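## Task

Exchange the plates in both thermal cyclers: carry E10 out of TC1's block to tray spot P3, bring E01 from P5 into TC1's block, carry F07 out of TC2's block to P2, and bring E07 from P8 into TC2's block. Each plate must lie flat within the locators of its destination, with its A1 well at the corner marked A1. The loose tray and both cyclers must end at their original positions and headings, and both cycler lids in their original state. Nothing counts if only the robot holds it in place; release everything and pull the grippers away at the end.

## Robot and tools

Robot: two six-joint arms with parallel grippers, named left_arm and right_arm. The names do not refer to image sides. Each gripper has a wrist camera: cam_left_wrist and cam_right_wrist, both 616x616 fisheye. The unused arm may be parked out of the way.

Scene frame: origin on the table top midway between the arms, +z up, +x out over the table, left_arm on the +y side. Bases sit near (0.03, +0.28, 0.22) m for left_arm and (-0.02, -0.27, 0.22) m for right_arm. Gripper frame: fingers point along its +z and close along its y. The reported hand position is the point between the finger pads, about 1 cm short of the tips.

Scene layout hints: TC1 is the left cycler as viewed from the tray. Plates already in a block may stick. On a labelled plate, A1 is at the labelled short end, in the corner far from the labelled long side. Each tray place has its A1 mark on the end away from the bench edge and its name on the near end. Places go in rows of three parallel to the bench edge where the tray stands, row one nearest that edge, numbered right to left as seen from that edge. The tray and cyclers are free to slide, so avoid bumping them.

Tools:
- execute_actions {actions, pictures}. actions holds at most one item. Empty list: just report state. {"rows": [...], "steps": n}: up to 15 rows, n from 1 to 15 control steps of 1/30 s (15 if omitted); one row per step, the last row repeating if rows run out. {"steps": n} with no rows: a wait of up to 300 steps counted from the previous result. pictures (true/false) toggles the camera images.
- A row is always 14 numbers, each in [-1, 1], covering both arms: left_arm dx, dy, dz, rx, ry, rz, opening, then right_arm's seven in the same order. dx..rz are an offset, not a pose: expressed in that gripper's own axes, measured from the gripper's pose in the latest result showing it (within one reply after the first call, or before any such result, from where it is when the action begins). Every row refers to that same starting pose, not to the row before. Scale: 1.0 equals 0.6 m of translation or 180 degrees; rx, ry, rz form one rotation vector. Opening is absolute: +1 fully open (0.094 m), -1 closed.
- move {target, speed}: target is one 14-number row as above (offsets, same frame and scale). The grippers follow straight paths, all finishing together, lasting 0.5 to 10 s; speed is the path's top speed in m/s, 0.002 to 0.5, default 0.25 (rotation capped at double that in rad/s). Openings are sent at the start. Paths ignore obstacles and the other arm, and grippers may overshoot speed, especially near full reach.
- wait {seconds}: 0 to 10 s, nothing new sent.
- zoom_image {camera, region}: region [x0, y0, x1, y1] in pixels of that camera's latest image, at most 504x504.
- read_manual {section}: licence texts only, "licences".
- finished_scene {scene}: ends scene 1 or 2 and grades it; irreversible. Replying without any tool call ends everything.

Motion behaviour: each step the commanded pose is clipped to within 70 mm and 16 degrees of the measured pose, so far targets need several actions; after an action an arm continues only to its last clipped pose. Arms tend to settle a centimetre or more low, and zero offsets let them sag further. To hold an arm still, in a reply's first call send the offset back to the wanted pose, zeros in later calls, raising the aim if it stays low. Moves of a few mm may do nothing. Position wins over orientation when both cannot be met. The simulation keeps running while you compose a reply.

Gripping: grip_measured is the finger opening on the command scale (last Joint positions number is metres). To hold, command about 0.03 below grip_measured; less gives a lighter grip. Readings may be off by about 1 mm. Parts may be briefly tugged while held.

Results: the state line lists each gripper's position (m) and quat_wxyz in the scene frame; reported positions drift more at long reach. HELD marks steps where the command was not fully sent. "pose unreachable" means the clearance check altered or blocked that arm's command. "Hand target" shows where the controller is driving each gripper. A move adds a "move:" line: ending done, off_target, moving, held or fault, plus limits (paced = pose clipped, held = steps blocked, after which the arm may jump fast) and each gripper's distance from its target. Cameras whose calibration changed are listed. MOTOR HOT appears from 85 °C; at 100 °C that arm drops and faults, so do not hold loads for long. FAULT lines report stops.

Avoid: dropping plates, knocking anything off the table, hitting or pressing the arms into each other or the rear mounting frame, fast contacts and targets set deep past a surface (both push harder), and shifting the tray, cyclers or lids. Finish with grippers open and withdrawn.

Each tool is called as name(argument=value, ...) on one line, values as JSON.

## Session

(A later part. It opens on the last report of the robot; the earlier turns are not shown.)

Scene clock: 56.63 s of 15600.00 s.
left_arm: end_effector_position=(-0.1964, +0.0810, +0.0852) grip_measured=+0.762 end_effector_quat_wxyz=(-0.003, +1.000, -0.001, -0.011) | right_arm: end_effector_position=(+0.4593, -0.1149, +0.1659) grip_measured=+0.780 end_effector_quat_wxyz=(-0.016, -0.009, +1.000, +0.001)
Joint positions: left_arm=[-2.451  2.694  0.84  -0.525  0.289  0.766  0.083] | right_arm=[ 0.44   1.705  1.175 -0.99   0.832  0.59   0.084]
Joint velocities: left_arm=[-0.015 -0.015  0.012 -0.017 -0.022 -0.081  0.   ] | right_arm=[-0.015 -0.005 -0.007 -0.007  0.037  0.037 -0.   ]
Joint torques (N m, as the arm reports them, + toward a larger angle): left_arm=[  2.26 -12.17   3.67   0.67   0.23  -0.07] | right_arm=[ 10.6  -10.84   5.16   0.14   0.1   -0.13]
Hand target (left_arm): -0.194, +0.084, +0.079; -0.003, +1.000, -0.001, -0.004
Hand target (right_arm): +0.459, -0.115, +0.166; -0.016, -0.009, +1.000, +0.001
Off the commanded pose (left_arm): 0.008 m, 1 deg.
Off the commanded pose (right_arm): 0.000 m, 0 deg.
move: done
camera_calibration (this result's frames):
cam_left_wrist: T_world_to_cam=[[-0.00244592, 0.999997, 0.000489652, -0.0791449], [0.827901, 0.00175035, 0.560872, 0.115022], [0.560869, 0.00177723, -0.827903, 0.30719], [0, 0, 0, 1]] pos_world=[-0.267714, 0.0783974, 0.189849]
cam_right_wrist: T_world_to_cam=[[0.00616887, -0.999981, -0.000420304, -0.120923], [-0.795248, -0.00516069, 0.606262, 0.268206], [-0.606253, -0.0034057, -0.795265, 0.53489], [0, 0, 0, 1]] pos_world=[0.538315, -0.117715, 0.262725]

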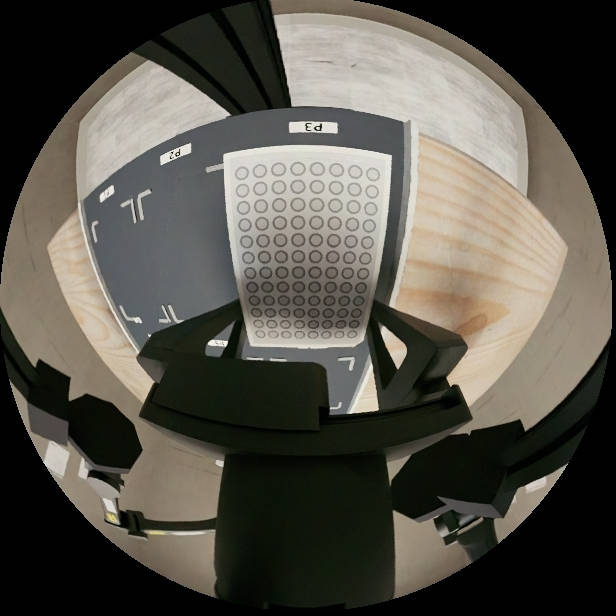

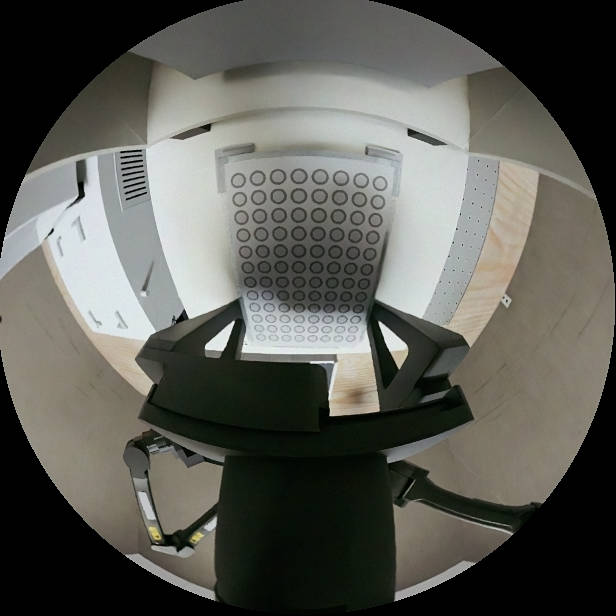

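move(target=[0,-0.012,0.035,0,0.007,0,0.73, 0,0,0,0,0,0,0.75], speed=0.03)

Scene clock: 58.30 s of 15600.00 s.
left_arm: end_effector_position=(-0.1993, +0.0849, +0.0711) grip_measured=+0.762 end_effector_quat_wxyz=(-0.003, +1.000, -0.003, -0.007) | right_arm: end_effector_position=(+0.4593, -0.1149, +0.1659) grip_measured=+0.780 end_effector_quat_wxyz=(-0.016, -0.009, +1.000, +0.001)
Joint positions: left_arm=[-2.493  2.726  0.84  -0.49   0.314  0.74   0.083] | right_arm=[ 0.44   1.705  1.175 -0.99   0.832  0.59   0.084]
Joint velocities: left_arm=[-0.005  0.005 -0.022 -0.002  0.037 -0.037 -0.001] | right_arm=[-0.005 -0.015  0.002  0.002  0.022 -0.095 -0.001]
Joint torques (N m, as the arm reports them, + toward a larger angle): left_arm=[  2.53 -12.3    3.49   0.64   0.24  -0.11] | right_arm=[ 10.55 -10.88   5.17   0.15   0.1   -0.13]
Hand target (left_arm): -0.196, +0.088, +0.064; -0.003, +1.000, -0.001, +0.000
Hand target (right_arm): +0.459, -0.115, +0.166; -0.016, -0.009, +1.000, +0.001
Off the commanded pose (left_arm): 0.008 m, 1 deg.
Off the commanded pose (right_arm): 0.000 m, 0 deg.
move: done
camera_calibration (this result's frames):
cam_left_wrist: T_world_to_cam=[[0.000659632, 1, 0.0000053441, -0.0824324], [0.823293, -0.000546104, 0.567617, 0.124086], [0.567617, -0.000370018, -0.823293, 0.29833], [0, 0, 0, 1]] pos_world=[-0.271442, 0.0826105, 0.17518]
cam_right_wrist: T_world_to_cam=[[0.00616887, -0.999981, -0.000420304, -0.120923], [-0.795248, -0.00516069, 0.606262, 0.268206], [-0.606253, -0.0034057, -0.795265, 0.53489], [0, 0, 0, 1]] pos_world=[0.538315, -0.117715, 0.262725]

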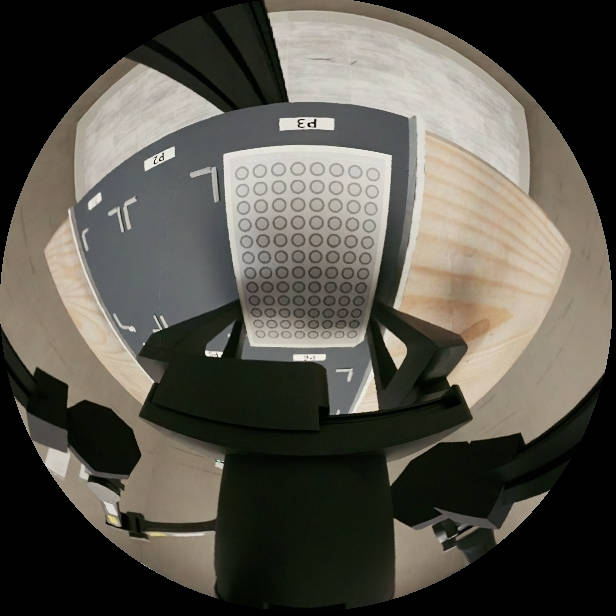

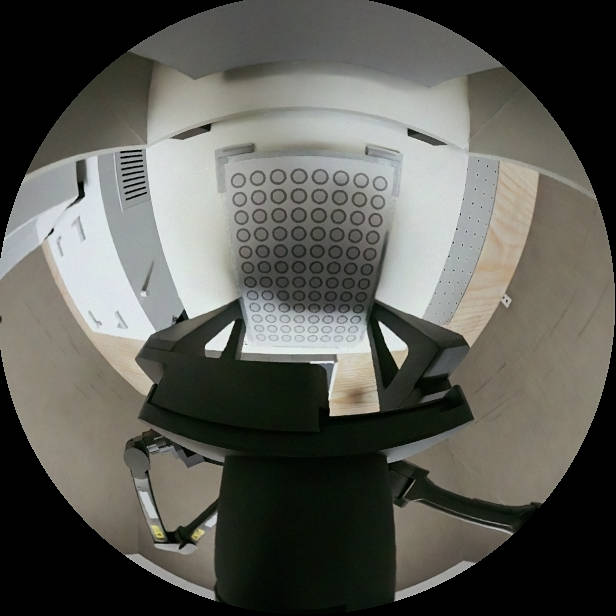

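move(target=[0.017,0,-0.005,0,0,0,0.73, 0,0,0,0,0,0,0.75], speed=0.03)

move(target=[0.003,-0.004,0.03,0,0,0,0.73, 0,0,0,0,0,0,0.75], speed=0.03)

Scene clock: 61.33 s of 15600.00 s.
left_arm: end_effector_position=(-0.1894, +0.0859, +0.0696) grip_measured=+0.762 end_effector_quat_wxyz=(-0.003, +1.000, -0.001, +0.001) | right_arm: end_effector_position=(+0.4593, -0.1149, +0.1659) grip_measured=+0.780 end_effector_quat_wxyz=(-0.016, -0.009, +1.000, +0.001)
Joint positions: left_arm=[-2.476  2.726  0.826 -0.49   0.292  0.752  0.083] | right_arm=[ 0.44   1.705  1.175 -0.99   0.832  0.59   0.084]
Joint velocities: left_arm=[-0.005 -0.005  0.002  0.032 -0.081  0.022 -0.001] | right_arm=[ 0.005 -0.015 -0.002 -0.007  0.066  0.037 -0.   ]
Joint torques (N m, as the arm reports them, + toward a larger angle): left_arm=[  4.99 -13.64   3.36   0.23  -0.03   0.08] | right_arm=[ 10.56 -10.86   5.16   0.13   0.1   -0.13]
Hand target (left_arm): -0.189, +0.085, +0.074; -0.003, +1.000, -0.003, -0.006
Hand target (right_arm): +0.459, -0.115, +0.166; -0.016, -0.009, +1.000, +0.001
Off the commanded pose (left_arm): 0.005 m, 1 deg.
Off the commanded pose (right_arm): 0.000 m, 0 deg.
move: done
camera_calibration (this result's frames):
cam_left_wrist: T_world_to_cam=[[-0.00289054, 0.999996, 0.000520035, -0.0841769], [0.815178, 0.00205511, 0.579207, 0.114255], [0.579204, 0.00209814, -0.81518, 0.292927], [0, 0, 0, 1]] pos_world=[-0.263046, 0.0833271, 0.172655]
cam_right_wrist: T_world_to_cam=[[0.00616887, -0.999981, -0.000420304, -0.120923], [-0.795248, -0.00516069, 0.606262, 0.268206], [-0.606253, -0.0034057, -0.795265, 0.53489], [0, 0, 0, 1]] pos_world=[0.538315, -0.117715, 0.262725]

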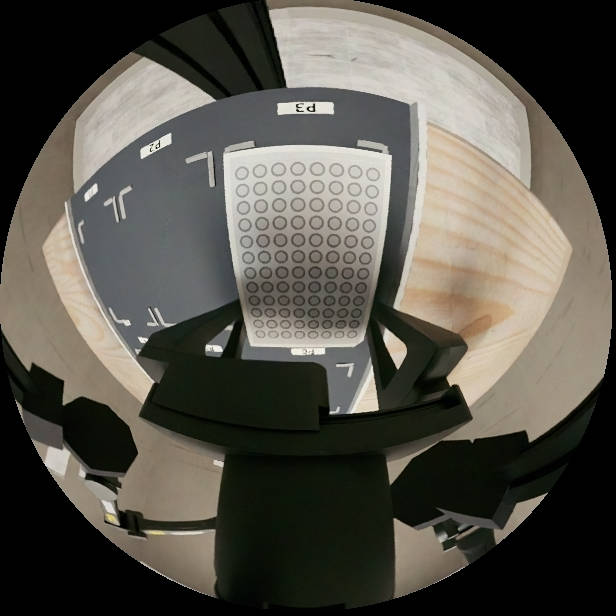

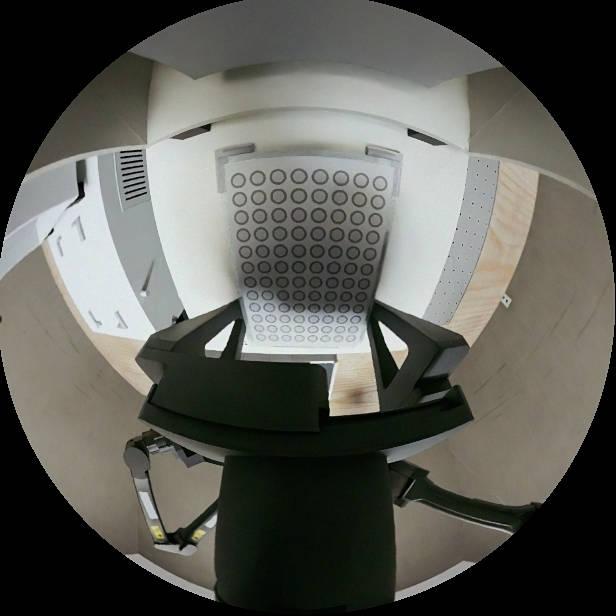

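Scene clock: 62.17 s of 15600.00 s.
left_arm: end_effector_position=(-0.1936, +0.0829, +0.0646) grip_measured=+0.762 end_effector_quat_wxyz=(+0.001, +1.000, -0.005, -0.011) | right_arm: end_effector_position=(+0.4593, -0.1149, +0.1659) grip_measured=+0.780 end_effector_quat_wxyz=(-0.016, -0.009, +1.000, +0.001)
Joint positions: left_arm=[-2.479  2.739  0.824 -0.452  0.303  0.751  0.083] | right_arm=[ 0.44   1.705  1.175 -0.99   0.832  0.59   0.084]
Joint velocities: left_arm=[ 0.005 -0.005 -0.002 -0.012  0.022 -0.037  0.   ] | right_arm=[-0.005 -0.005 -0.002  0.002 -0.066  0.051 -0.   ]
Joint torques (N m, as the arm reports them, + toward a larger angle): left_arm=[  1.89 -10.77   3.19   0.98   0.37  -0.1 ] | right_arm=[ 10.57 -10.85   5.17   0.14   0.1   -0.13]
Hand target (left_arm): -0.187, +0.088, +0.052; -0.003, +1.000, -0.001, +0.001
Hand target (right_arm): +0.459, -0.115, +0.166; -0.016, -0.009, +1.000, +0.001
Off the commanded pose (left_arm): 0.015 m, 1 deg.
Off the commanded pose (right_arm): 0.000 m, 0 deg.
move: off_target (left_arm)
camera_calibration (this result's frames):
cam_left_wrist: T_world_to_cam=[[0.00407859, 0.999959, -0.00811017, -0.0792741], [0.827824, 0.00117339, 0.560987, 0.124237], [0.560973, -0.00900183, -0.827785, 0.28943], [0, 0, 0, 1]] pos_world=[-0.264885, 0.0817305, 0.169247]
cam_right_wrist: T_world_to_cam=[[0.00616887, -0.999981, -0.000420304, -0.120923], [-0.795248, -0.00516069, 0.606262, 0.268206], [-0.606253, -0.0034057, -0.795265, 0.53489], [0, 0, 0, 1]] pos_world=[0.538315, -0.117715, 0.262725]

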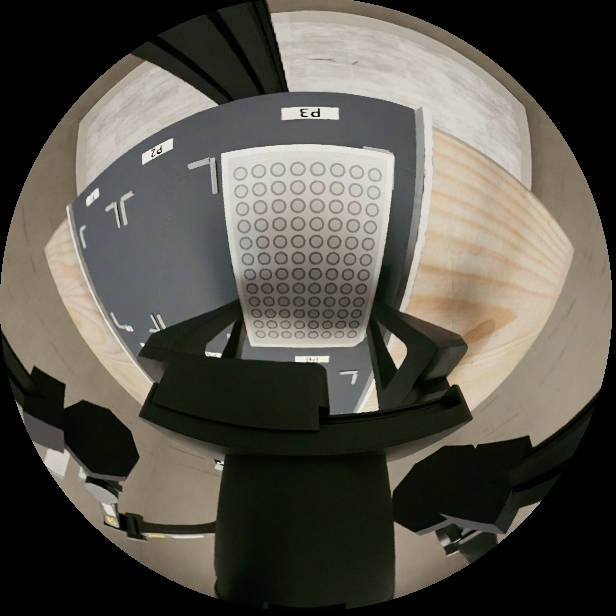

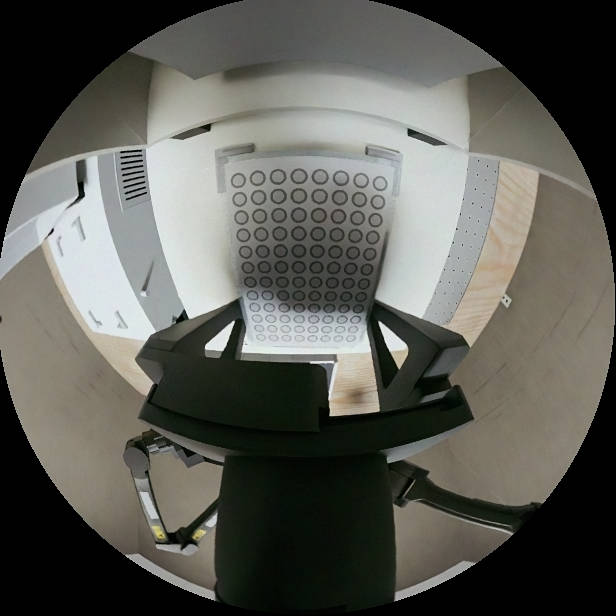

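move(target=[0.012,-0.008,-0.018,0,0.006,0,0.73, 0,0,0,0,0,0,0.75], speed=0.03)

Scene clock: 63.87 s of 15600.00 s.
left_arm: end_effector_position=(-0.1880, +0.0865, +0.0707) grip_measured=+0.762 end_effector_quat_wxyz=(+0.003, +1.000, -0.003, +0.000) | right_arm: end_effector_position=(+0.4593, -0.1149, +0.1659) grip_measured=+0.780 end_effector_quat_wxyz=(-0.016, -0.009, +1.000, +0.001)
Joint positions: left_arm=[-2.479  2.717  0.815 -0.479  0.286  0.751  0.083] | right_arm=[ 0.44   1.705  1.175 -0.99   0.832  0.59   0.084]
Joint velocities: left_arm=[-0.024  0.005 -0.002  0.002 -0.022 -0.007  0.001] | right_arm=[ 0.005 -0.015 -0.007 -0.012 -0.007 -0.051 -0.001]
Joint torques (N m, as the arm reports them, + toward a larger angle): left_arm=[  4.66 -14.16   3.29  -0.18  -0.02   0.08] | right_arm=[ 10.56 -10.83   5.15   0.13   0.1   -0.13]
Hand target (left_arm): -0.186, +0.088, +0.075; +0.002, +1.000, -0.005, -0.001
Hand target (right_arm): +0.459, -0.115, +0.166; -0.016, -0.009, +1.000, +0.001
Off the commanded pose (left_arm): 0.005 m, 0 deg.
Off the commanded pose (right_arm): 0.000 m, 0 deg.
move: done
camera_calibration (this result's frames):
cam_left_wrist: T_world_to_cam=[[0.000827727, 0.99993, -0.0117975, -0.0831215], [0.815383, 0.00615494, 0.578889, 0.112167], [0.578921, -0.0100986, -0.815321, 0.294008], [0, 0, 0, 1]] pos_world=[-0.261597, 0.0853944, 0.173798]
cam_right_wrist: T_world_to_cam=[[0.00616887, -0.999981, -0.000420304, -0.120923], [-0.795248, -0.00516069, 0.606262, 0.268206], [-0.606253, -0.0034057, -0.795265, 0.53489], [0, 0, 0, 1]] pos_world=[0.538315, -0.117715, 0.262725]

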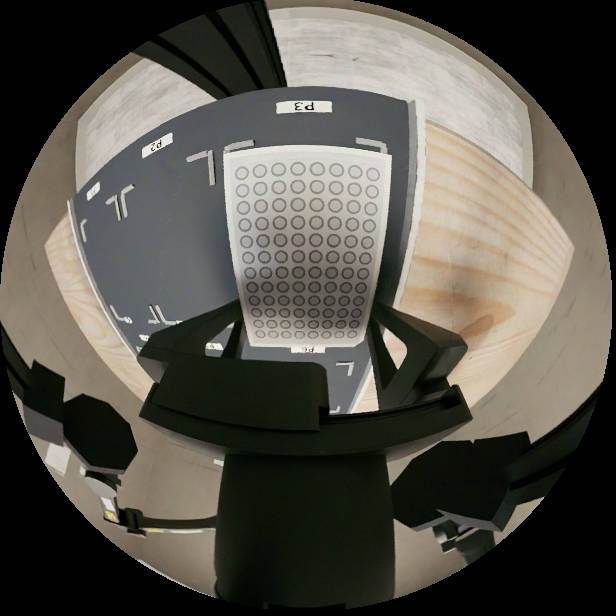

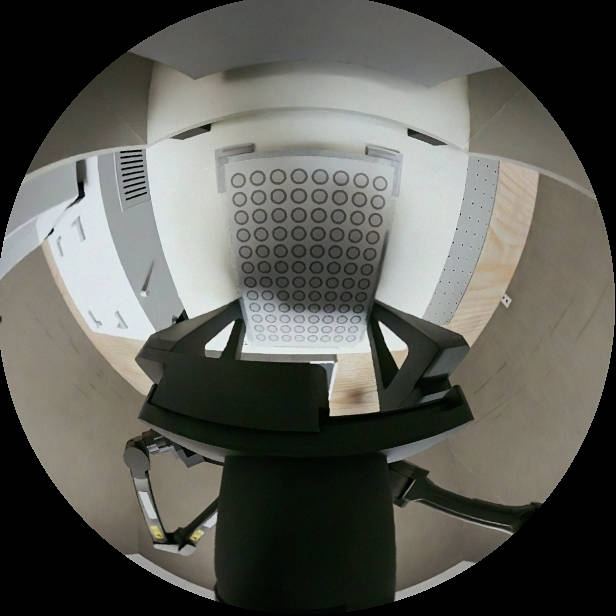

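move(target=[0.007,-0.005,0.03,0,0,0,0.73, 0,0,0,0,0,0,0.75], speed=0.02)

Scene clock: 66.20 s of 15600.00 s.
left_arm: end_effector_position=(-0.1925, +0.0832, +0.0649) grip_measured=+0.762 end_effector_quat_wxyz=(+0.007, +1.000, -0.006, -0.014) | right_arm: end_effector_position=(+0.4593, -0.1149, +0.1659) grip_measured=+0.780 end_effector_quat_wxyz=(-0.016, -0.009, +1.000, +0.001)
Joint positions: left_arm=[-2.479  2.733  0.812 -0.433  0.299  0.749  0.083] | right_arm=[ 0.44   1.705  1.175 -0.99   0.832  0.59   0.084]
Joint velocities: left_arm=[ 0.005  0.005 -0.032 -0.012 -0.037 -0.095 -0.   ] | right_arm=[ 0.005 -0.015 -0.002  0.012  0.007  0.022 -0.001]
Joint torques (N m, as the arm reports them, + toward a larger angle): left_arm=[  2.06 -11.18   2.7    0.8    0.08  -0.08] | right_arm=[ 10.57 -10.89   5.16   0.13   0.1   -0.13]
Hand target (left_arm): -0.183, +0.089, +0.053; +0.003, +1.000, -0.003, +0.001
Hand target (right_arm): +0.459, -0.115, +0.166; -0.016, -0.009, +1.000, +0.001
Off the commanded pose (left_arm): 0.016 m, 2 deg.
Off the commanded pose (right_arm): 0.000 m, 0 deg.
move: off_target (left_arm)
camera_calibration (this result's frames):
cam_left_wrist: T_world_to_cam=[[0.00619419, 0.999788, -0.0196117, -0.0783264], [0.831644, 0.0057398, 0.555279, 0.123906], [0.555274, -0.0197494, -0.831433, 0.289145], [0, 0, 0, 1]] pos_world=[-0.263116, 0.0833091, 0.170066]
cam_right_wrist: T_world_to_cam=[[0.00616887, -0.999981, -0.000420304, -0.120923], [-0.795248, -0.00516069, 0.606262, 0.268206], [-0.606253, -0.0034057, -0.795265, 0.53489], [0, 0, 0, 1]] pos_world=[0.538315, -0.117715, 0.262725]

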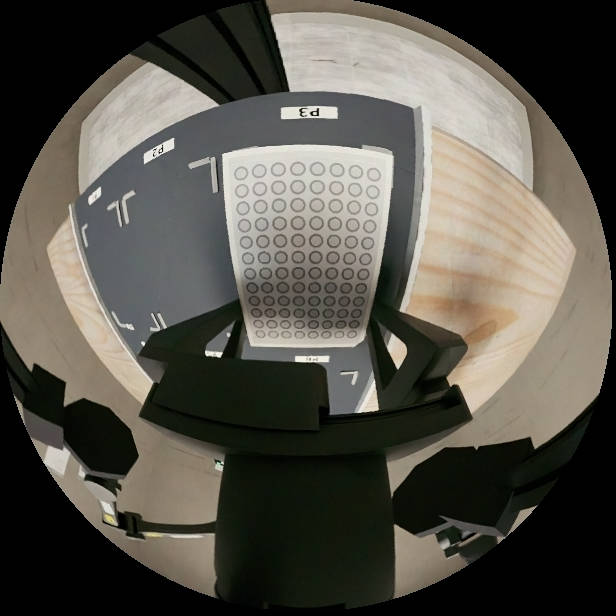

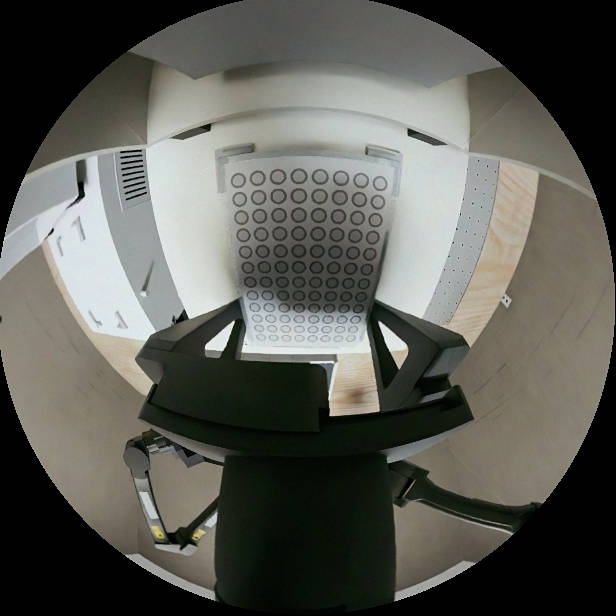

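move(target=[0,0,0,0,0,0,0.95, 0,0,0,0,0,0,0.75], speed=0.02)

move(target=[0.05,0,-0.15,0,0,0,0.95, 0,0,0,0,0,0,0.75], speed=0.08)

Scene clock: 67.90 s of 15600.00 s.
left_arm: end_effector_position=(-0.1925, +0.0832, +0.0649) grip_measured=+0.949 end_effector_quat_wxyz=(+0.007, +1.000, -0.006, -0.014) | right_arm: end_effector_position=(+0.4593, -0.1149, +0.1659) grip_measured=+0.780 end_effector_quat_wxyz=(-0.016, -0.009, +1.000, +0.001)
Joint positions: left_arm=[-2.479  2.733  0.812 -0.433  0.3    0.749  0.092] | right_arm=[ 0.44   1.705  1.175 -0.99   0.832  0.59   0.084]
Joint velocities: left_arm=[-0.015 -0.005  0.002  0.002 -0.022 -0.037 -0.001] | right_arm=[ 0.005  0.005 -0.017 -0.002  0.007  0.022  0.   ]
Joint torques (N m, as the arm reports them, + toward a larger angle): left_arm=[  3.5  -12.83   3.65   0.37   0.1   -0.03] | right_arm=[ 10.57 -10.85   5.16   0.13   0.1   -0.13]
Hand target (left_arm): -0.192, +0.083, +0.065; +0.007, +1.000, -0.006, -0.014
Hand target (right_arm): +0.459, -0.115, +0.166; -0.016, -0.009, +1.000, +0.001
Off the commanded pose (left_arm): 0.000 m, 0 deg.
Off the commanded pose (right_arm): 0.000 m, 0 deg.
move: done
camera_calibration (this result's frames):
cam_left_wrist: T_world_to_cam=[[0.00620069, 0.999794, -0.0193311, -0.078392], [0.831787, 0.00557357, 0.555067, 0.123997], [0.55506, -0.0195212, -0.831581, 0.289121], [0, 0, 0, 1]] pos_world=[-0.263133, 0.0833288, 0.170085]
cam_right_wrist: T_world_to_cam=[[0.00616887, -0.999981, -0.000420304, -0.120923], [-0.795248, -0.00516069, 0.606262, 0.268206], [-0.606253, -0.0034057, -0.795265, 0.53489], [0, 0, 0, 1]] pos_world=[0.538315, -0.117715, 0.262725]

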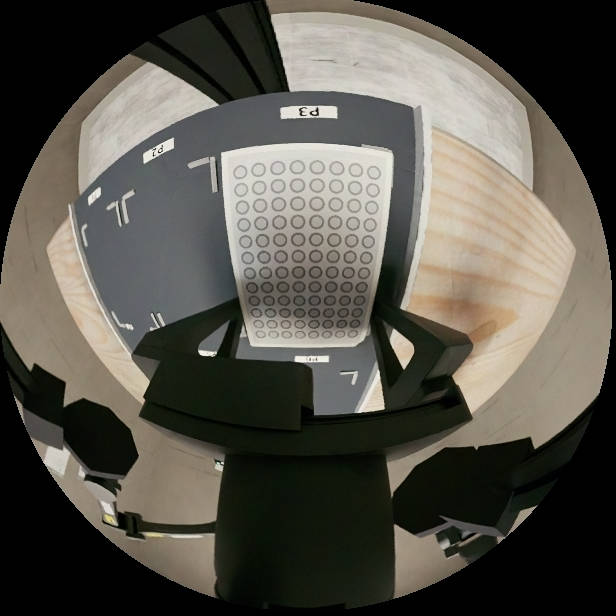

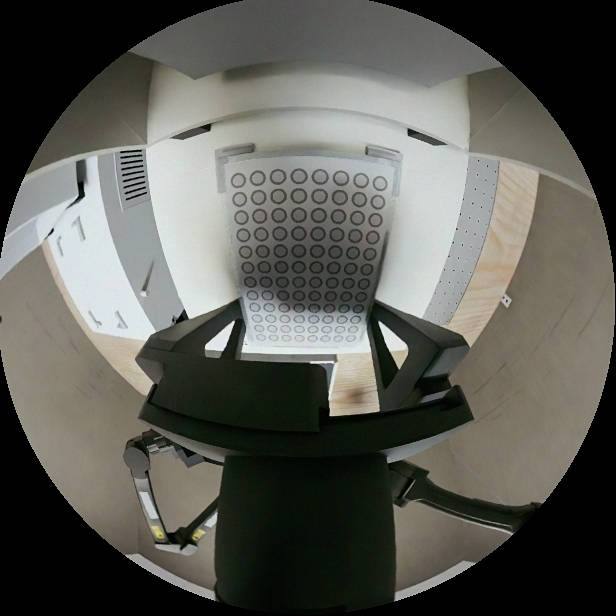

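Scene clock: 69.43 s of 15600.00 s.
left_arm: end_effector_position=(-0.1656, +0.0820, +0.1532) grip_measured=+0.949 end_effector_quat_wxyz=(+0.013, +1.000, -0.006, -0.015) | right_arm: end_effector_position=(+0.4593, -0.1149, +0.1659) grip_measured=+0.780 end_effector_quat_wxyz=(-0.016, -0.009, +1.000, +0.001)
Joint positions: left_arm=[-2.315  2.488  0.785 -0.669  0.176  0.865  0.092] | right_arm=[ 0.44   1.705  1.175 -0.99   0.832  0.59   0.084]
Joint velocities: left_arm=[-0.005 -0.005 -0.012  0.012 -0.007 -0.022  0.   ] | right_arm=[-0.005 -0.015 -0.002  0.012  0.022 -0.037 -0.   ]
Joint torques (N m, as the arm reports them, + toward a larger angle): left_arm=[  3.09 -12.12   4.97  -0.18  -0.01   0.09] | right_arm=[ 10.58 -10.89   5.17   0.14   0.1   -0.13]
Hand target (left_arm): -0.160, +0.084, +0.154; +0.007, +1.000, -0.006, -0.015
Hand target (right_arm): +0.459, -0.115, +0.166; -0.016, -0.009, +1.000, +0.001
Off the commanded pose (left_arm): 0.006 m, 1 deg.
Off the commanded pose (right_arm): 0.000 m, 0 deg.
move: done
camera_calibration (this result's frames):
cam_left_wrist: T_world_to_cam=[[0.00563359, 0.999513, -0.030694, -0.0740116], [0.83278, 0.0123026, 0.553468, 0.0523998], [0.553576, -0.0286794, -0.832305, 0.34819], [0, 0, 0, 1]] pos_world=[-0.23597, 0.0833167, 0.258527]
cam_right_wrist: T_world_to_cam=[[0.00616887, -0.999981, -0.000420304, -0.120923], [-0.795248, -0.00516069, 0.606262, 0.268206], [-0.606253, -0.0034057, -0.795265, 0.53489], [0, 0, 0, 1]] pos_world=[0.538315, -0.117715, 0.262725]

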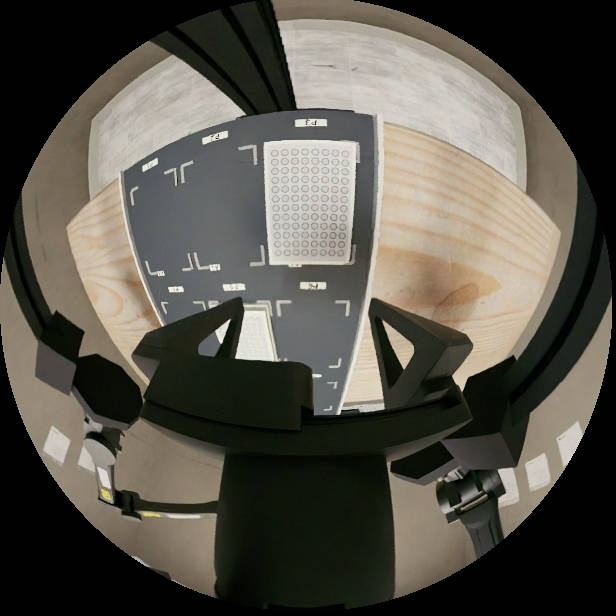

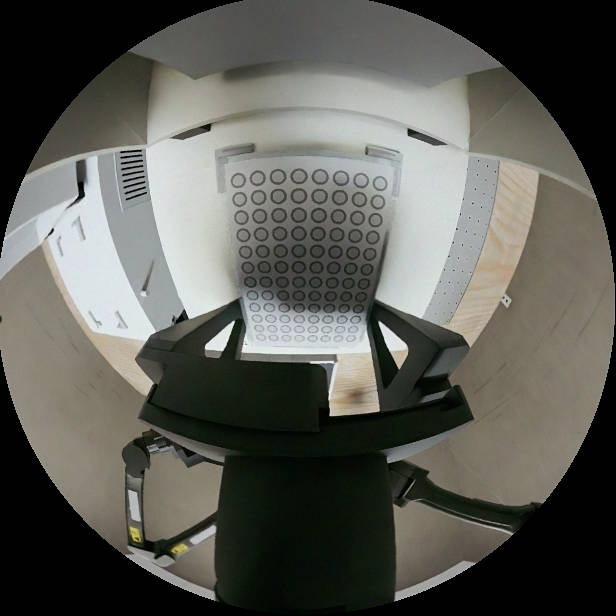

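zoom_image(camera="cam_left_wrist", region=[220, 110, 400, 290])

Region (220, 110, 400, 290) of cam_left_wrist's 616x616 image, scaled by 2.800, with more detail than that image has.

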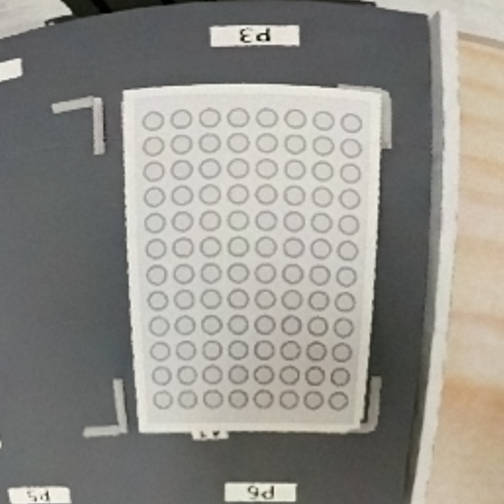

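move(target=[-0.08,0,0.135,0.008,0.01,0,0.95, 0,0,0,0,0,0,0.75], speed=0.06)

Scene clock: 73.33 s of 15600.00 s.
left_arm: end_effector_position=(-0.1995, +0.0890, +0.0805) grip_measured=+0.949 end_effector_quat_wxyz=(-0.006, +1.000, +0.008, +0.008) | right_arm: end_effector_position=(+0.4593, -0.1149, +0.1659) grip_measured=+0.780 end_effector_quat_wxyz=(-0.016, -0.009, +1.000, +0.001)
Joint positions: left_arm=[-2.505  2.704  0.853 -0.551  0.308  0.719  0.092] | right_arm=[ 0.44   1.705  1.175 -0.99   0.832  0.59   0.084]
Joint velocities: left_arm=[-0.034 -0.005 -0.022 -0.022  0.022 -0.022 -0.   ] | right_arm=[-0.005 -0.005  0.002 -0.002 -0.066 -0.007 -0.   ]
Joint torques (N m, as the arm reports them, + toward a larger angle): left_arm=[  2.29 -10.44   6.81   1.1    0.8    0.03] | right_arm=[ 10.57 -10.87   5.16   0.15   0.1   -0.13]
Hand target (left_arm): -0.215, +0.081, +0.074; +0.000, +1.000, -0.005, +0.002
Hand target (right_arm): +0.459, -0.115, +0.166; -0.016, -0.009, +1.000, +0.001
Off the commanded pose (left_arm): 0.020 m, 2 deg.
Off the commanded pose (right_arm): 0.000 m, 0 deg.
move: off_target (left_arm)
camera_calibration (this result's frames):
cam_left_wrist: T_world_to_cam=[[-0.0206506, 0.999762, 0.00710121, -0.0913457], [0.805777, 0.0124382, 0.592088, 0.112343], [0.591859, 0.017949, -0.805842, 0.307968], [0, 0, 0, 1]] pos_world=[-0.274683, 0.0843988, 0.182305]
cam_right_wrist: T_world_to_cam=[[0.00616887, -0.999981, -0.000420304, -0.120923], [-0.795248, -0.00516069, 0.606262, 0.268206], [-0.606253, -0.0034057, -0.795265, 0.53489], [0, 0, 0, 1]] pos_world=[0.538315, -0.117715, 0.262725]

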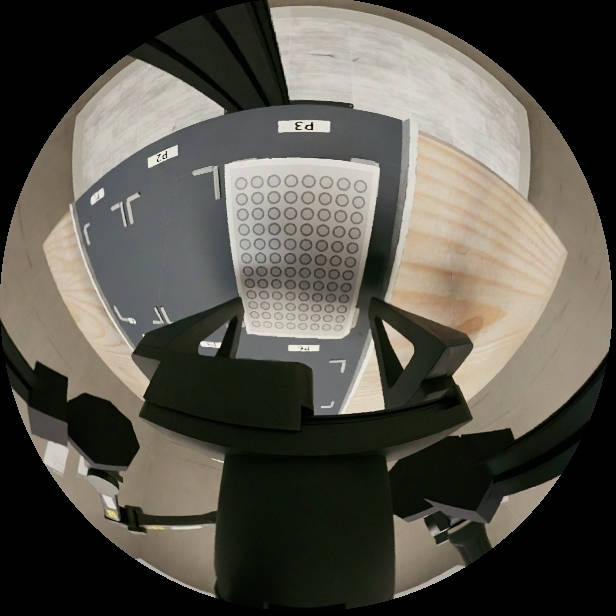

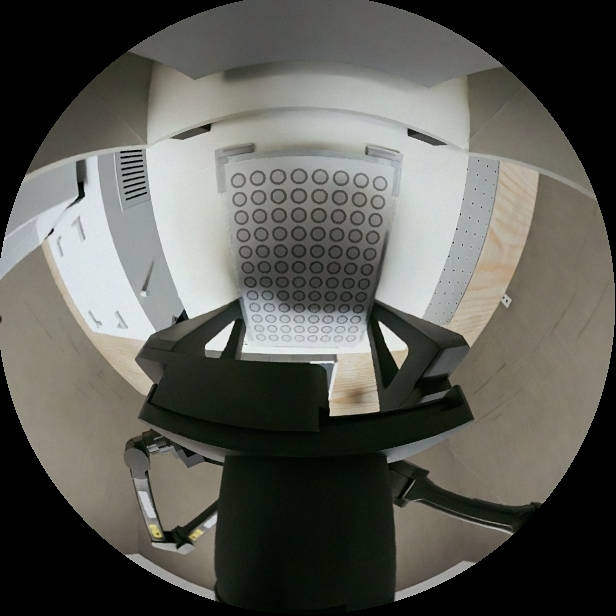

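Finger landed on plate edge. Lift, shift −y, descend.

move(target=[0,0.02,-0.02,0,0,0,1, 0,0,0,0,0,0,0.75], speed=0.03)

move(target=[0,0,0.04,0,0,0,1, 0,0,0,0,0,0,0.75], speed=0.03)

Scene clock: 75.80 s of 15600.00 s.
left_arm: end_effector_position=(-0.1883, +0.0876, +0.0833) grip_measured=+1.000 end_effector_quat_wxyz=(-0.012, +1.000, +0.012, +0.021) | right_arm: end_effector_position=(+0.4593, -0.1149, +0.1659) grip_measured=+0.780 end_effector_quat_wxyz=(-0.016, -0.009, +1.000, +0.001)
Joint positions: left_arm=[-2.472  2.703  0.853 -0.586  0.274  0.741  0.094] | right_arm=[ 0.44   1.705  1.175 -0.99   0.832  0.59   0.084]
Joint velocities: left_arm=[-0.005 -0.015 -0.012 -0.017 -0.066  0.066  0.   ] | right_arm=[ 0.005 -0.015 -0.007 -0.007 -0.051 -0.11   0.   ]
Joint torques (N m, as the arm reports them, + toward a larger angle): left_arm=[  5.21 -14.47   6.21  -0.32  -0.04   0.11] | right_arm=[ 10.58 -10.87   5.16   0.13   0.1   -0.13]
Hand target (left_arm): -0.200, +0.077, +0.093; -0.006, +1.000, +0.008, +0.008
Hand target (right_arm): +0.459, -0.115, +0.166; -0.016, -0.009, +1.000, +0.001
Off the commanded pose (left_arm): 0.018 m, 2 deg.
Off the commanded pose (right_arm): 0.000 m, 0 deg.
move: off_target (left_arm)
camera_calibration (this result's frames):
cam_left_wrist: T_world_to_cam=[[-0.030333, 0.999367, 0.0185671, -0.0924607], [0.789959, 0.0125875, 0.613031, 0.0969529], [0.612409, 0.0332623, -0.789841, 0.30481], [0, 0, 0, 1]] pos_world=[-0.266062, 0.0810431, 0.183033]
cam_right_wrist: T_world_to_cam=[[0.00616887, -0.999981, -0.000420304, -0.120923], [-0.795248, -0.00516069, 0.606262, 0.268206], [-0.606253, -0.0034057, -0.795265, 0.53489], [0, 0, 0, 1]] pos_world=[0.538315, -0.117715, 0.262725]

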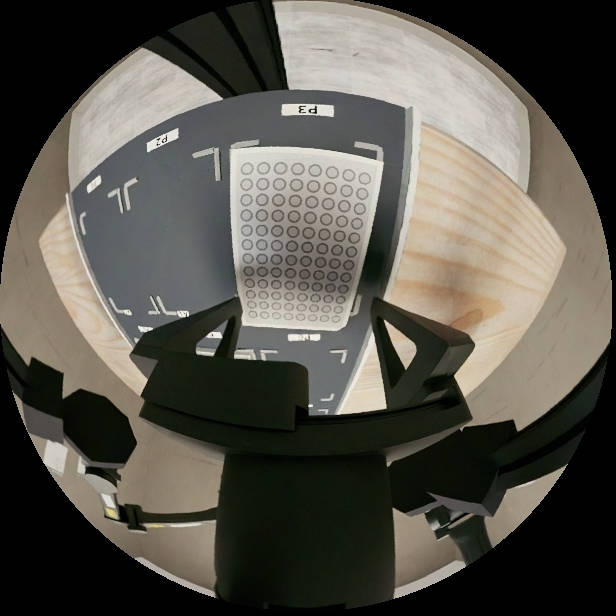

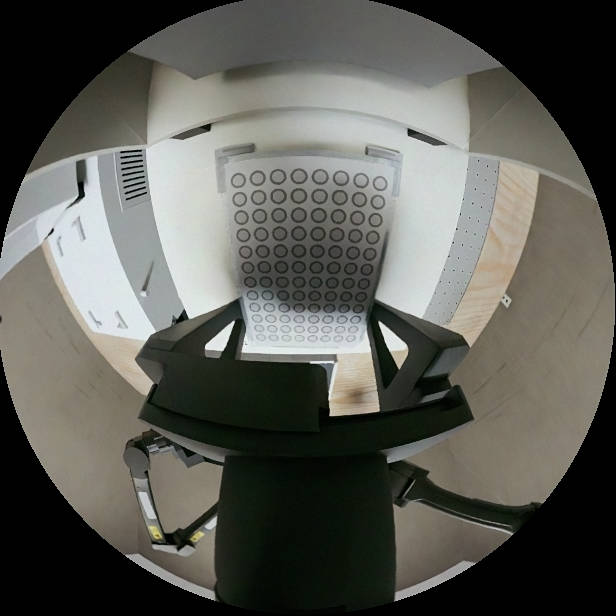

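Scene clock: 76.90 s of 15600.00 s.
left_arm: end_effector_position=(-0.1897, +0.0851, +0.0662) grip_measured=+1.000 end_effector_quat_wxyz=(-0.013, +1.000, +0.012, +0.014) | right_arm: end_effector_position=(+0.4593, -0.1149, +0.1659) grip_measured=+0.780 end_effector_quat_wxyz=(-0.016, -0.009, +1.000, +0.001)
Joint positions: left_arm=[-2.482  2.748  0.853 -0.529  0.293  0.733  0.094] | right_arm=[ 0.44   1.705  1.175 -0.99   0.832  0.59   0.084]
Joint velocities: left_arm=[-0.005 -0.005  0.012  0.012 -0.066 -0.051  0.   ] | right_arm=[-0.015 -0.005 -0.017  0.017  0.007 -0.022 -0.   ]
Joint torques (N m, as the arm reports them, + toward a larger angle): left_arm=[  2.27 -12.82   3.41   0.58   0.24  -0.1 ] | right_arm=[ 10.58 -10.89   5.17   0.14   0.1   -0.13]
Hand target (left_arm): -0.187, +0.088, +0.059; -0.013, +1.000, +0.013, +0.022
Hand target (right_arm): +0.459, -0.115, +0.166; -0.016, -0.009, +1.000, +0.001
Off the commanded pose (left_arm): 0.008 m, 1 deg.
Off the commanded pose (right_arm): 0.000 m, 0 deg.
move: done
camera_calibration (this result's frames):
cam_left_wrist: T_world_to_cam=[[-0.0287314, 0.999391, 0.0197926, -0.0894307], [0.799035, 0.0110652, 0.601183, 0.111222], [0.600598, 0.0330878, -0.798866, 0.290668], [0, 0, 0, 1]] pos_world=[-0.266014, 0.078528, 0.16711]
cam_right_wrist: T_world_to_cam=[[0.00616887, -0.999981, -0.000420304, -0.120923], [-0.795248, -0.00516069, 0.606262, 0.268206], [-0.606253, -0.0034057, -0.795265, 0.53489], [0, 0, 0, 1]] pos_world=[0.538315, -0.117715, 0.262725]

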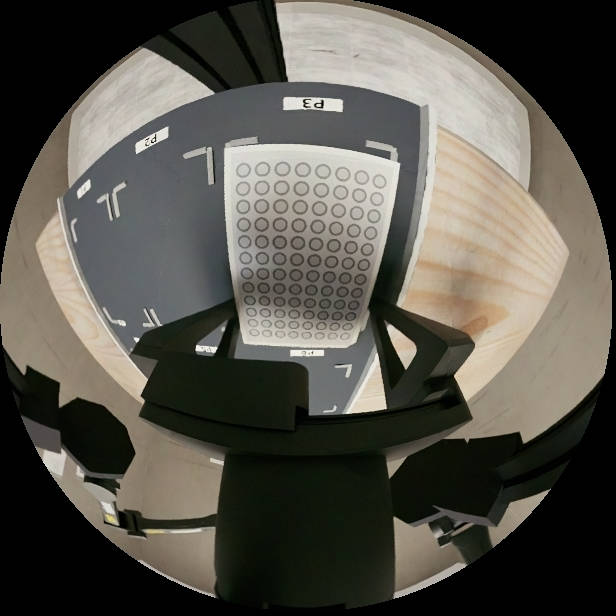

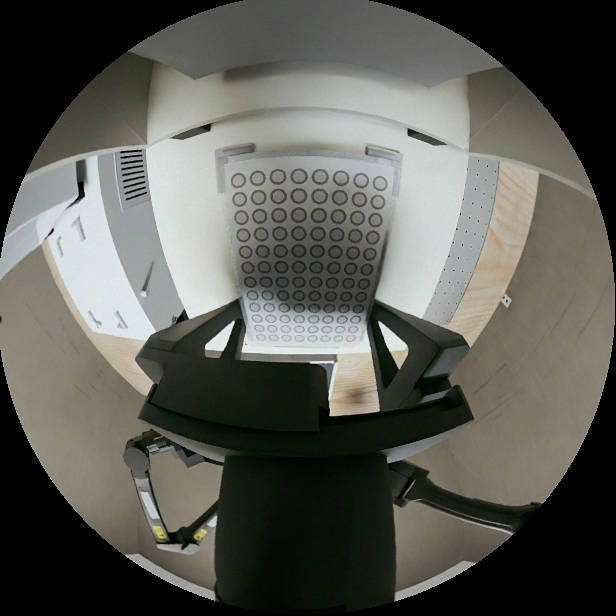

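Plate got skewed; regrip to square it.

move(target=[0,0,0,0,0,0,0.73, 0,0,0,0,0,0,0.75], speed=0.03)

move(target=[0,0,-0.03,-0.008,-0.009,0.008,0.73, 0,0,0,0,0,0,0.75], speed=0.03)

Scene clock: 78.23 s of 15600.00 s.
left_arm: end_effector_position=(-0.1895, +0.0848, +0.0662) grip_measured=+0.762 end_effector_quat_wxyz=(-0.012, +1.000, +0.012, +0.015) | right_arm: end_effector_position=(+0.4593, -0.1149, +0.1659) grip_measured=+0.780 end_effector_quat_wxyz=(-0.016, -0.009, +1.000, +0.001)
Joint positions: left_arm=[-2.482  2.748  0.853 -0.529  0.29   0.732  0.083] | right_arm=[ 0.44   1.705  1.175 -0.99   0.832  0.59   0.084]
Joint velocities: left_arm=[-0.024 -0.015  0.027 -0.002  0.037 -0.007  0.   ] | right_arm=[-0.005 -0.015 -0.012  0.002  0.022 -0.051 -0.   ]
Joint torques (N m, as the arm reports them, + toward a larger angle): left_arm=[  3.62 -13.9    3.71   0.18   0.16  -0.01] | right_arm=[ 10.55 -10.89   5.15   0.14   0.1   -0.13]
Hand target (left_arm): -0.190, +0.085, +0.066; -0.013, +1.000, +0.012, +0.014
Hand target (right_arm): +0.459, -0.115, +0.166; -0.016, -0.009, +1.000, +0.001
Off the commanded pose (left_arm): 0.000 m, 0 deg.
Off the commanded pose (right_arm): 0.000 m, 0 deg.
move: done
camera_calibration (this result's frames):
cam_left_wrist: T_world_to_cam=[[-0.0290555, 0.999414, 0.0180732, -0.0890864], [0.798081, 0.0123081, 0.602424, 0.110641], [0.601849, 0.0319276, -0.797971, 0.290791], [0, 0, 0, 1]] pos_world=[-0.265901, 0.0783882, 0.167001]
cam_right_wrist: T_world_to_cam=[[0.00616887, -0.999981, -0.000420304, -0.120923], [-0.795248, -0.00516069, 0.606262, 0.268206], [-0.606253, -0.0034057, -0.795265, 0.53489], [0, 0, 0, 1]] pos_world=[0.538315, -0.117715, 0.262725]

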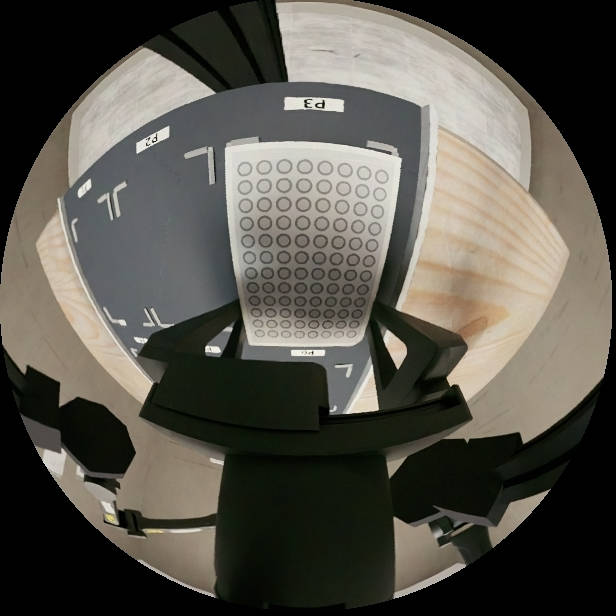

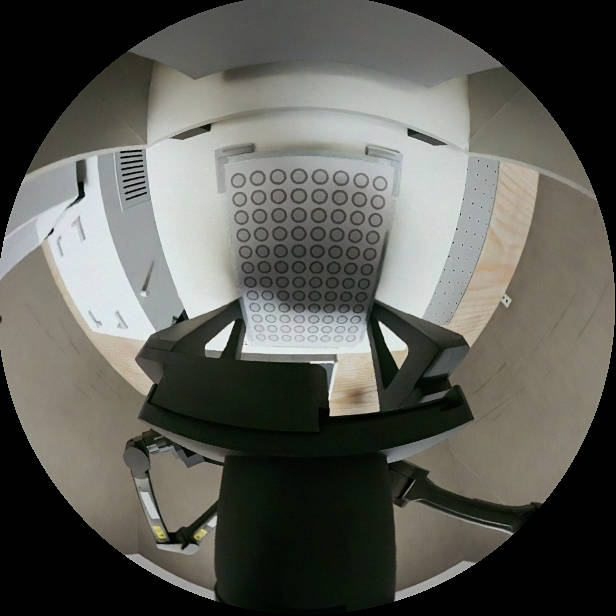

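Scene clock: 79.27 s of 15600.00 s.
left_arm: end_effector_position=(-0.1912, +0.0853, +0.0797) grip_measured=+0.762 end_effector_quat_wxyz=(+0.001, +1.000, +0.000, +0.008) | right_arm: end_effector_position=(+0.4593, -0.1149, +0.1659) grip_measured=+0.780 end_effector_quat_wxyz=(-0.016, -0.009, +1.000, +0.001)
Joint positions: left_arm=[-2.478  2.702  0.835 -0.529  0.278  0.75   0.083] | right_arm=[ 0.44   1.705  1.175 -0.99   0.832  0.59   0.084]
Joint velocities: left_arm=[-0.005  0.005 -0.007  0.027  0.051 -0.066 -0.001] | right_arm=[-0.015 -0.005 -0.007  0.007 -0.022 -0.007 -0.   ]
Joint torques (N m, as the arm reports them, + toward a larger angle): left_arm=[  5.14 -14.27   3.42   0.16  -0.01   0.1 ] | right_arm=[ 10.54 -10.86   5.17   0.14   0.1   -0.13]
Hand target (left_arm): -0.190, +0.085, +0.084; +0.000, +1.000, -0.001, +0.001
Hand target (right_arm): +0.459, -0.115, +0.166; -0.016, -0.009, +1.000, +0.001
Off the commanded pose (left_arm): 0.005 m, 1 deg.
Off the commanded pose (right_arm): 0.000 m, 0 deg.
move: done
camera_calibration (this result's frames):
cam_left_wrist: T_world_to_cam=[[-0.00516583, 0.999962, -0.00700773, -0.083401], [0.806768, 0.00830818, 0.590809, 0.106778], [0.590845, -0.00260159, -0.806781, 0.304095], [0, 0, 0, 1]] pos_world=[-0.266249, 0.0833018, 0.181668]
cam_right_wrist: T_world_to_cam=[[0.00616887, -0.999981, -0.000420304, -0.120923], [-0.795248, -0.00516069, 0.606262, 0.268206], [-0.606253, -0.0034057, -0.795265, 0.53489], [0, 0, 0, 1]] pos_world=[0.538315, -0.117715, 0.262725]

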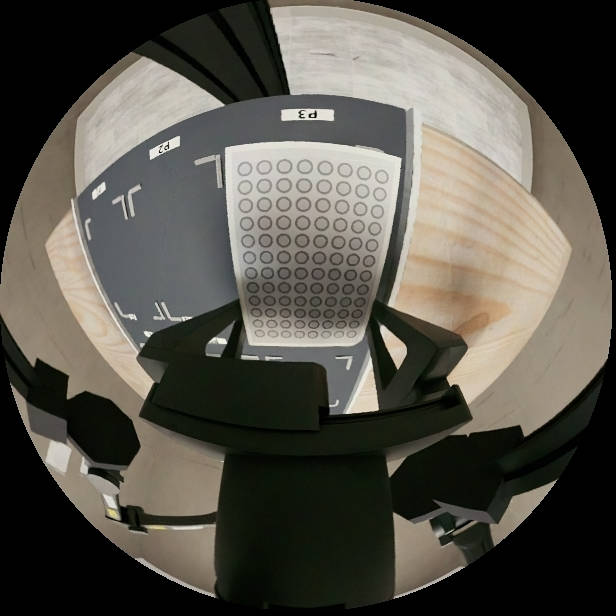

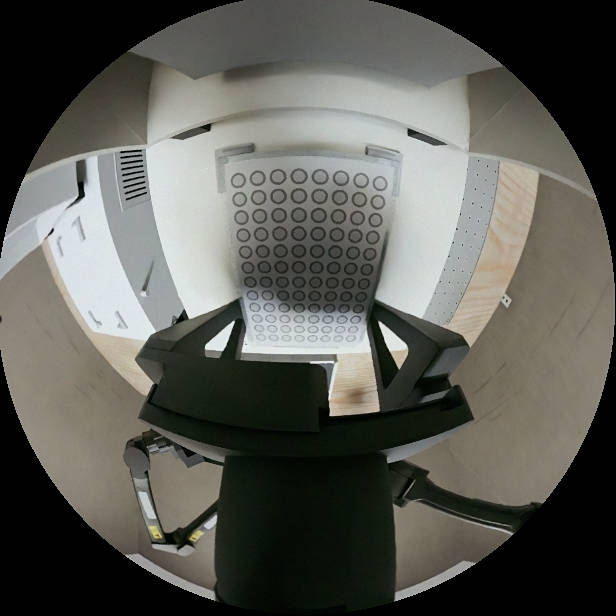

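move(target=[0.012,-0.008,0.018,0,0,-0.012,0.73, 0,0,0,0,0,0,0.75], speed=0.02)

Scene clock: 81.40 s of 15600.00 s.
left_arm: end_effector_position=(-0.1879, +0.0871, +0.0759) grip_measured=+0.762 end_effector_quat_wxyz=(+0.004, +1.000, +0.013, +0.003) | right_arm: end_effector_position=(+0.4593, -0.1149, +0.1659) grip_measured=+0.780 end_effector_quat_wxyz=(-0.016, -0.009, +1.000, +0.001)
Joint positions: left_arm=[-2.478  2.703  0.816 -0.497  0.279  0.721  0.083] | right_arm=[ 0.44   1.705  1.175 -0.99   0.832  0.59   0.084]
Joint velocities: left_arm=[-0.015 -0.005 -0.002  0.007  0.037  0.095 -0.001] | right_arm=[-0.015 -0.005  0.002  0.012 -0.022 -0.007  0.001]
Joint torques (N m, as the arm reports them, + toward a larger angle): left_arm=[  3.48 -11.2    3.4    0.65   0.2   -0.1 ] | right_arm=[ 10.58 -10.9    5.17   0.15   0.1   -0.13]
Hand target (left_arm): -0.184, +0.090, +0.069; +0.001, +1.000, +0.019, +0.008
Hand target (right_arm): +0.459, -0.115, +0.166; -0.016, -0.009, +1.000, +0.001
Off the commanded pose (left_arm): 0.009 m, 1 deg.
Off the commanded pose (right_arm): 0.000 m, 0 deg.
move: done
camera_calibration (this result's frames):
cam_left_wrist: T_world_to_cam=[[-0.0317402, 0.999401, -0.0137826, -0.0896116], [0.811475, 0.0338175, 0.583408, 0.105584], [0.583525, 0.0073333, -0.812062, 0.297232], [0, 0, 0, 1]] pos_world=[-0.261965, 0.0838076, 0.178537]
cam_right_wrist: T_world_to_cam=[[0.00616887, -0.999981, -0.000420304, -0.120923], [-0.795248, -0.00516069, 0.606262, 0.268206], [-0.606253, -0.0034057, -0.795265, 0.53489], [0, 0, 0, 1]] pos_world=[0.538315, -0.117715, 0.262725]

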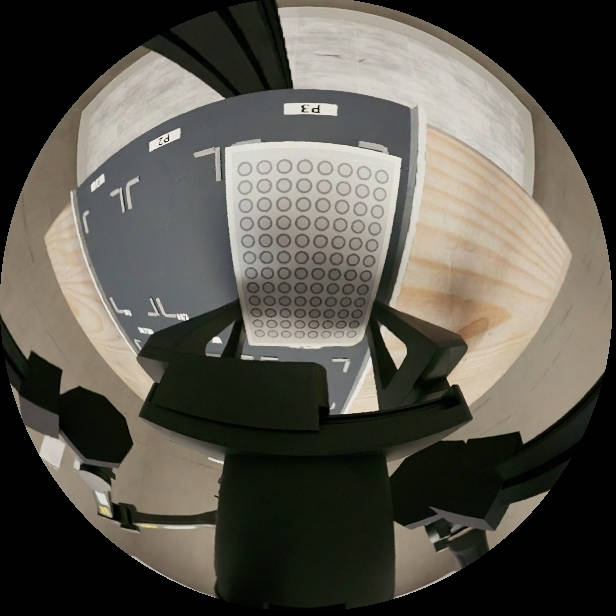

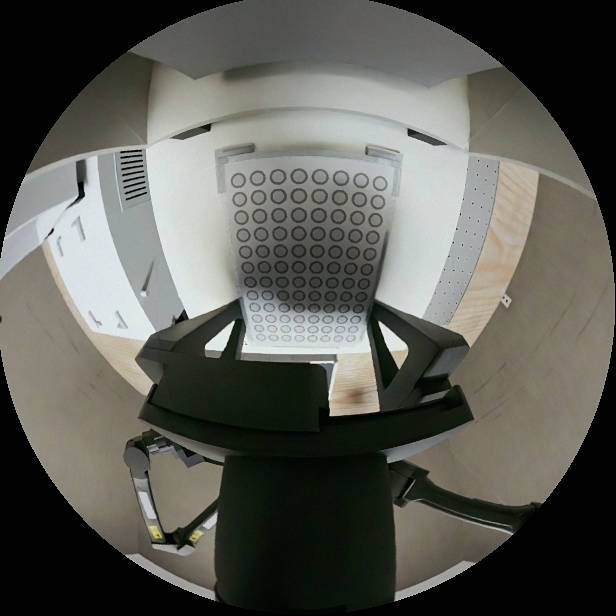

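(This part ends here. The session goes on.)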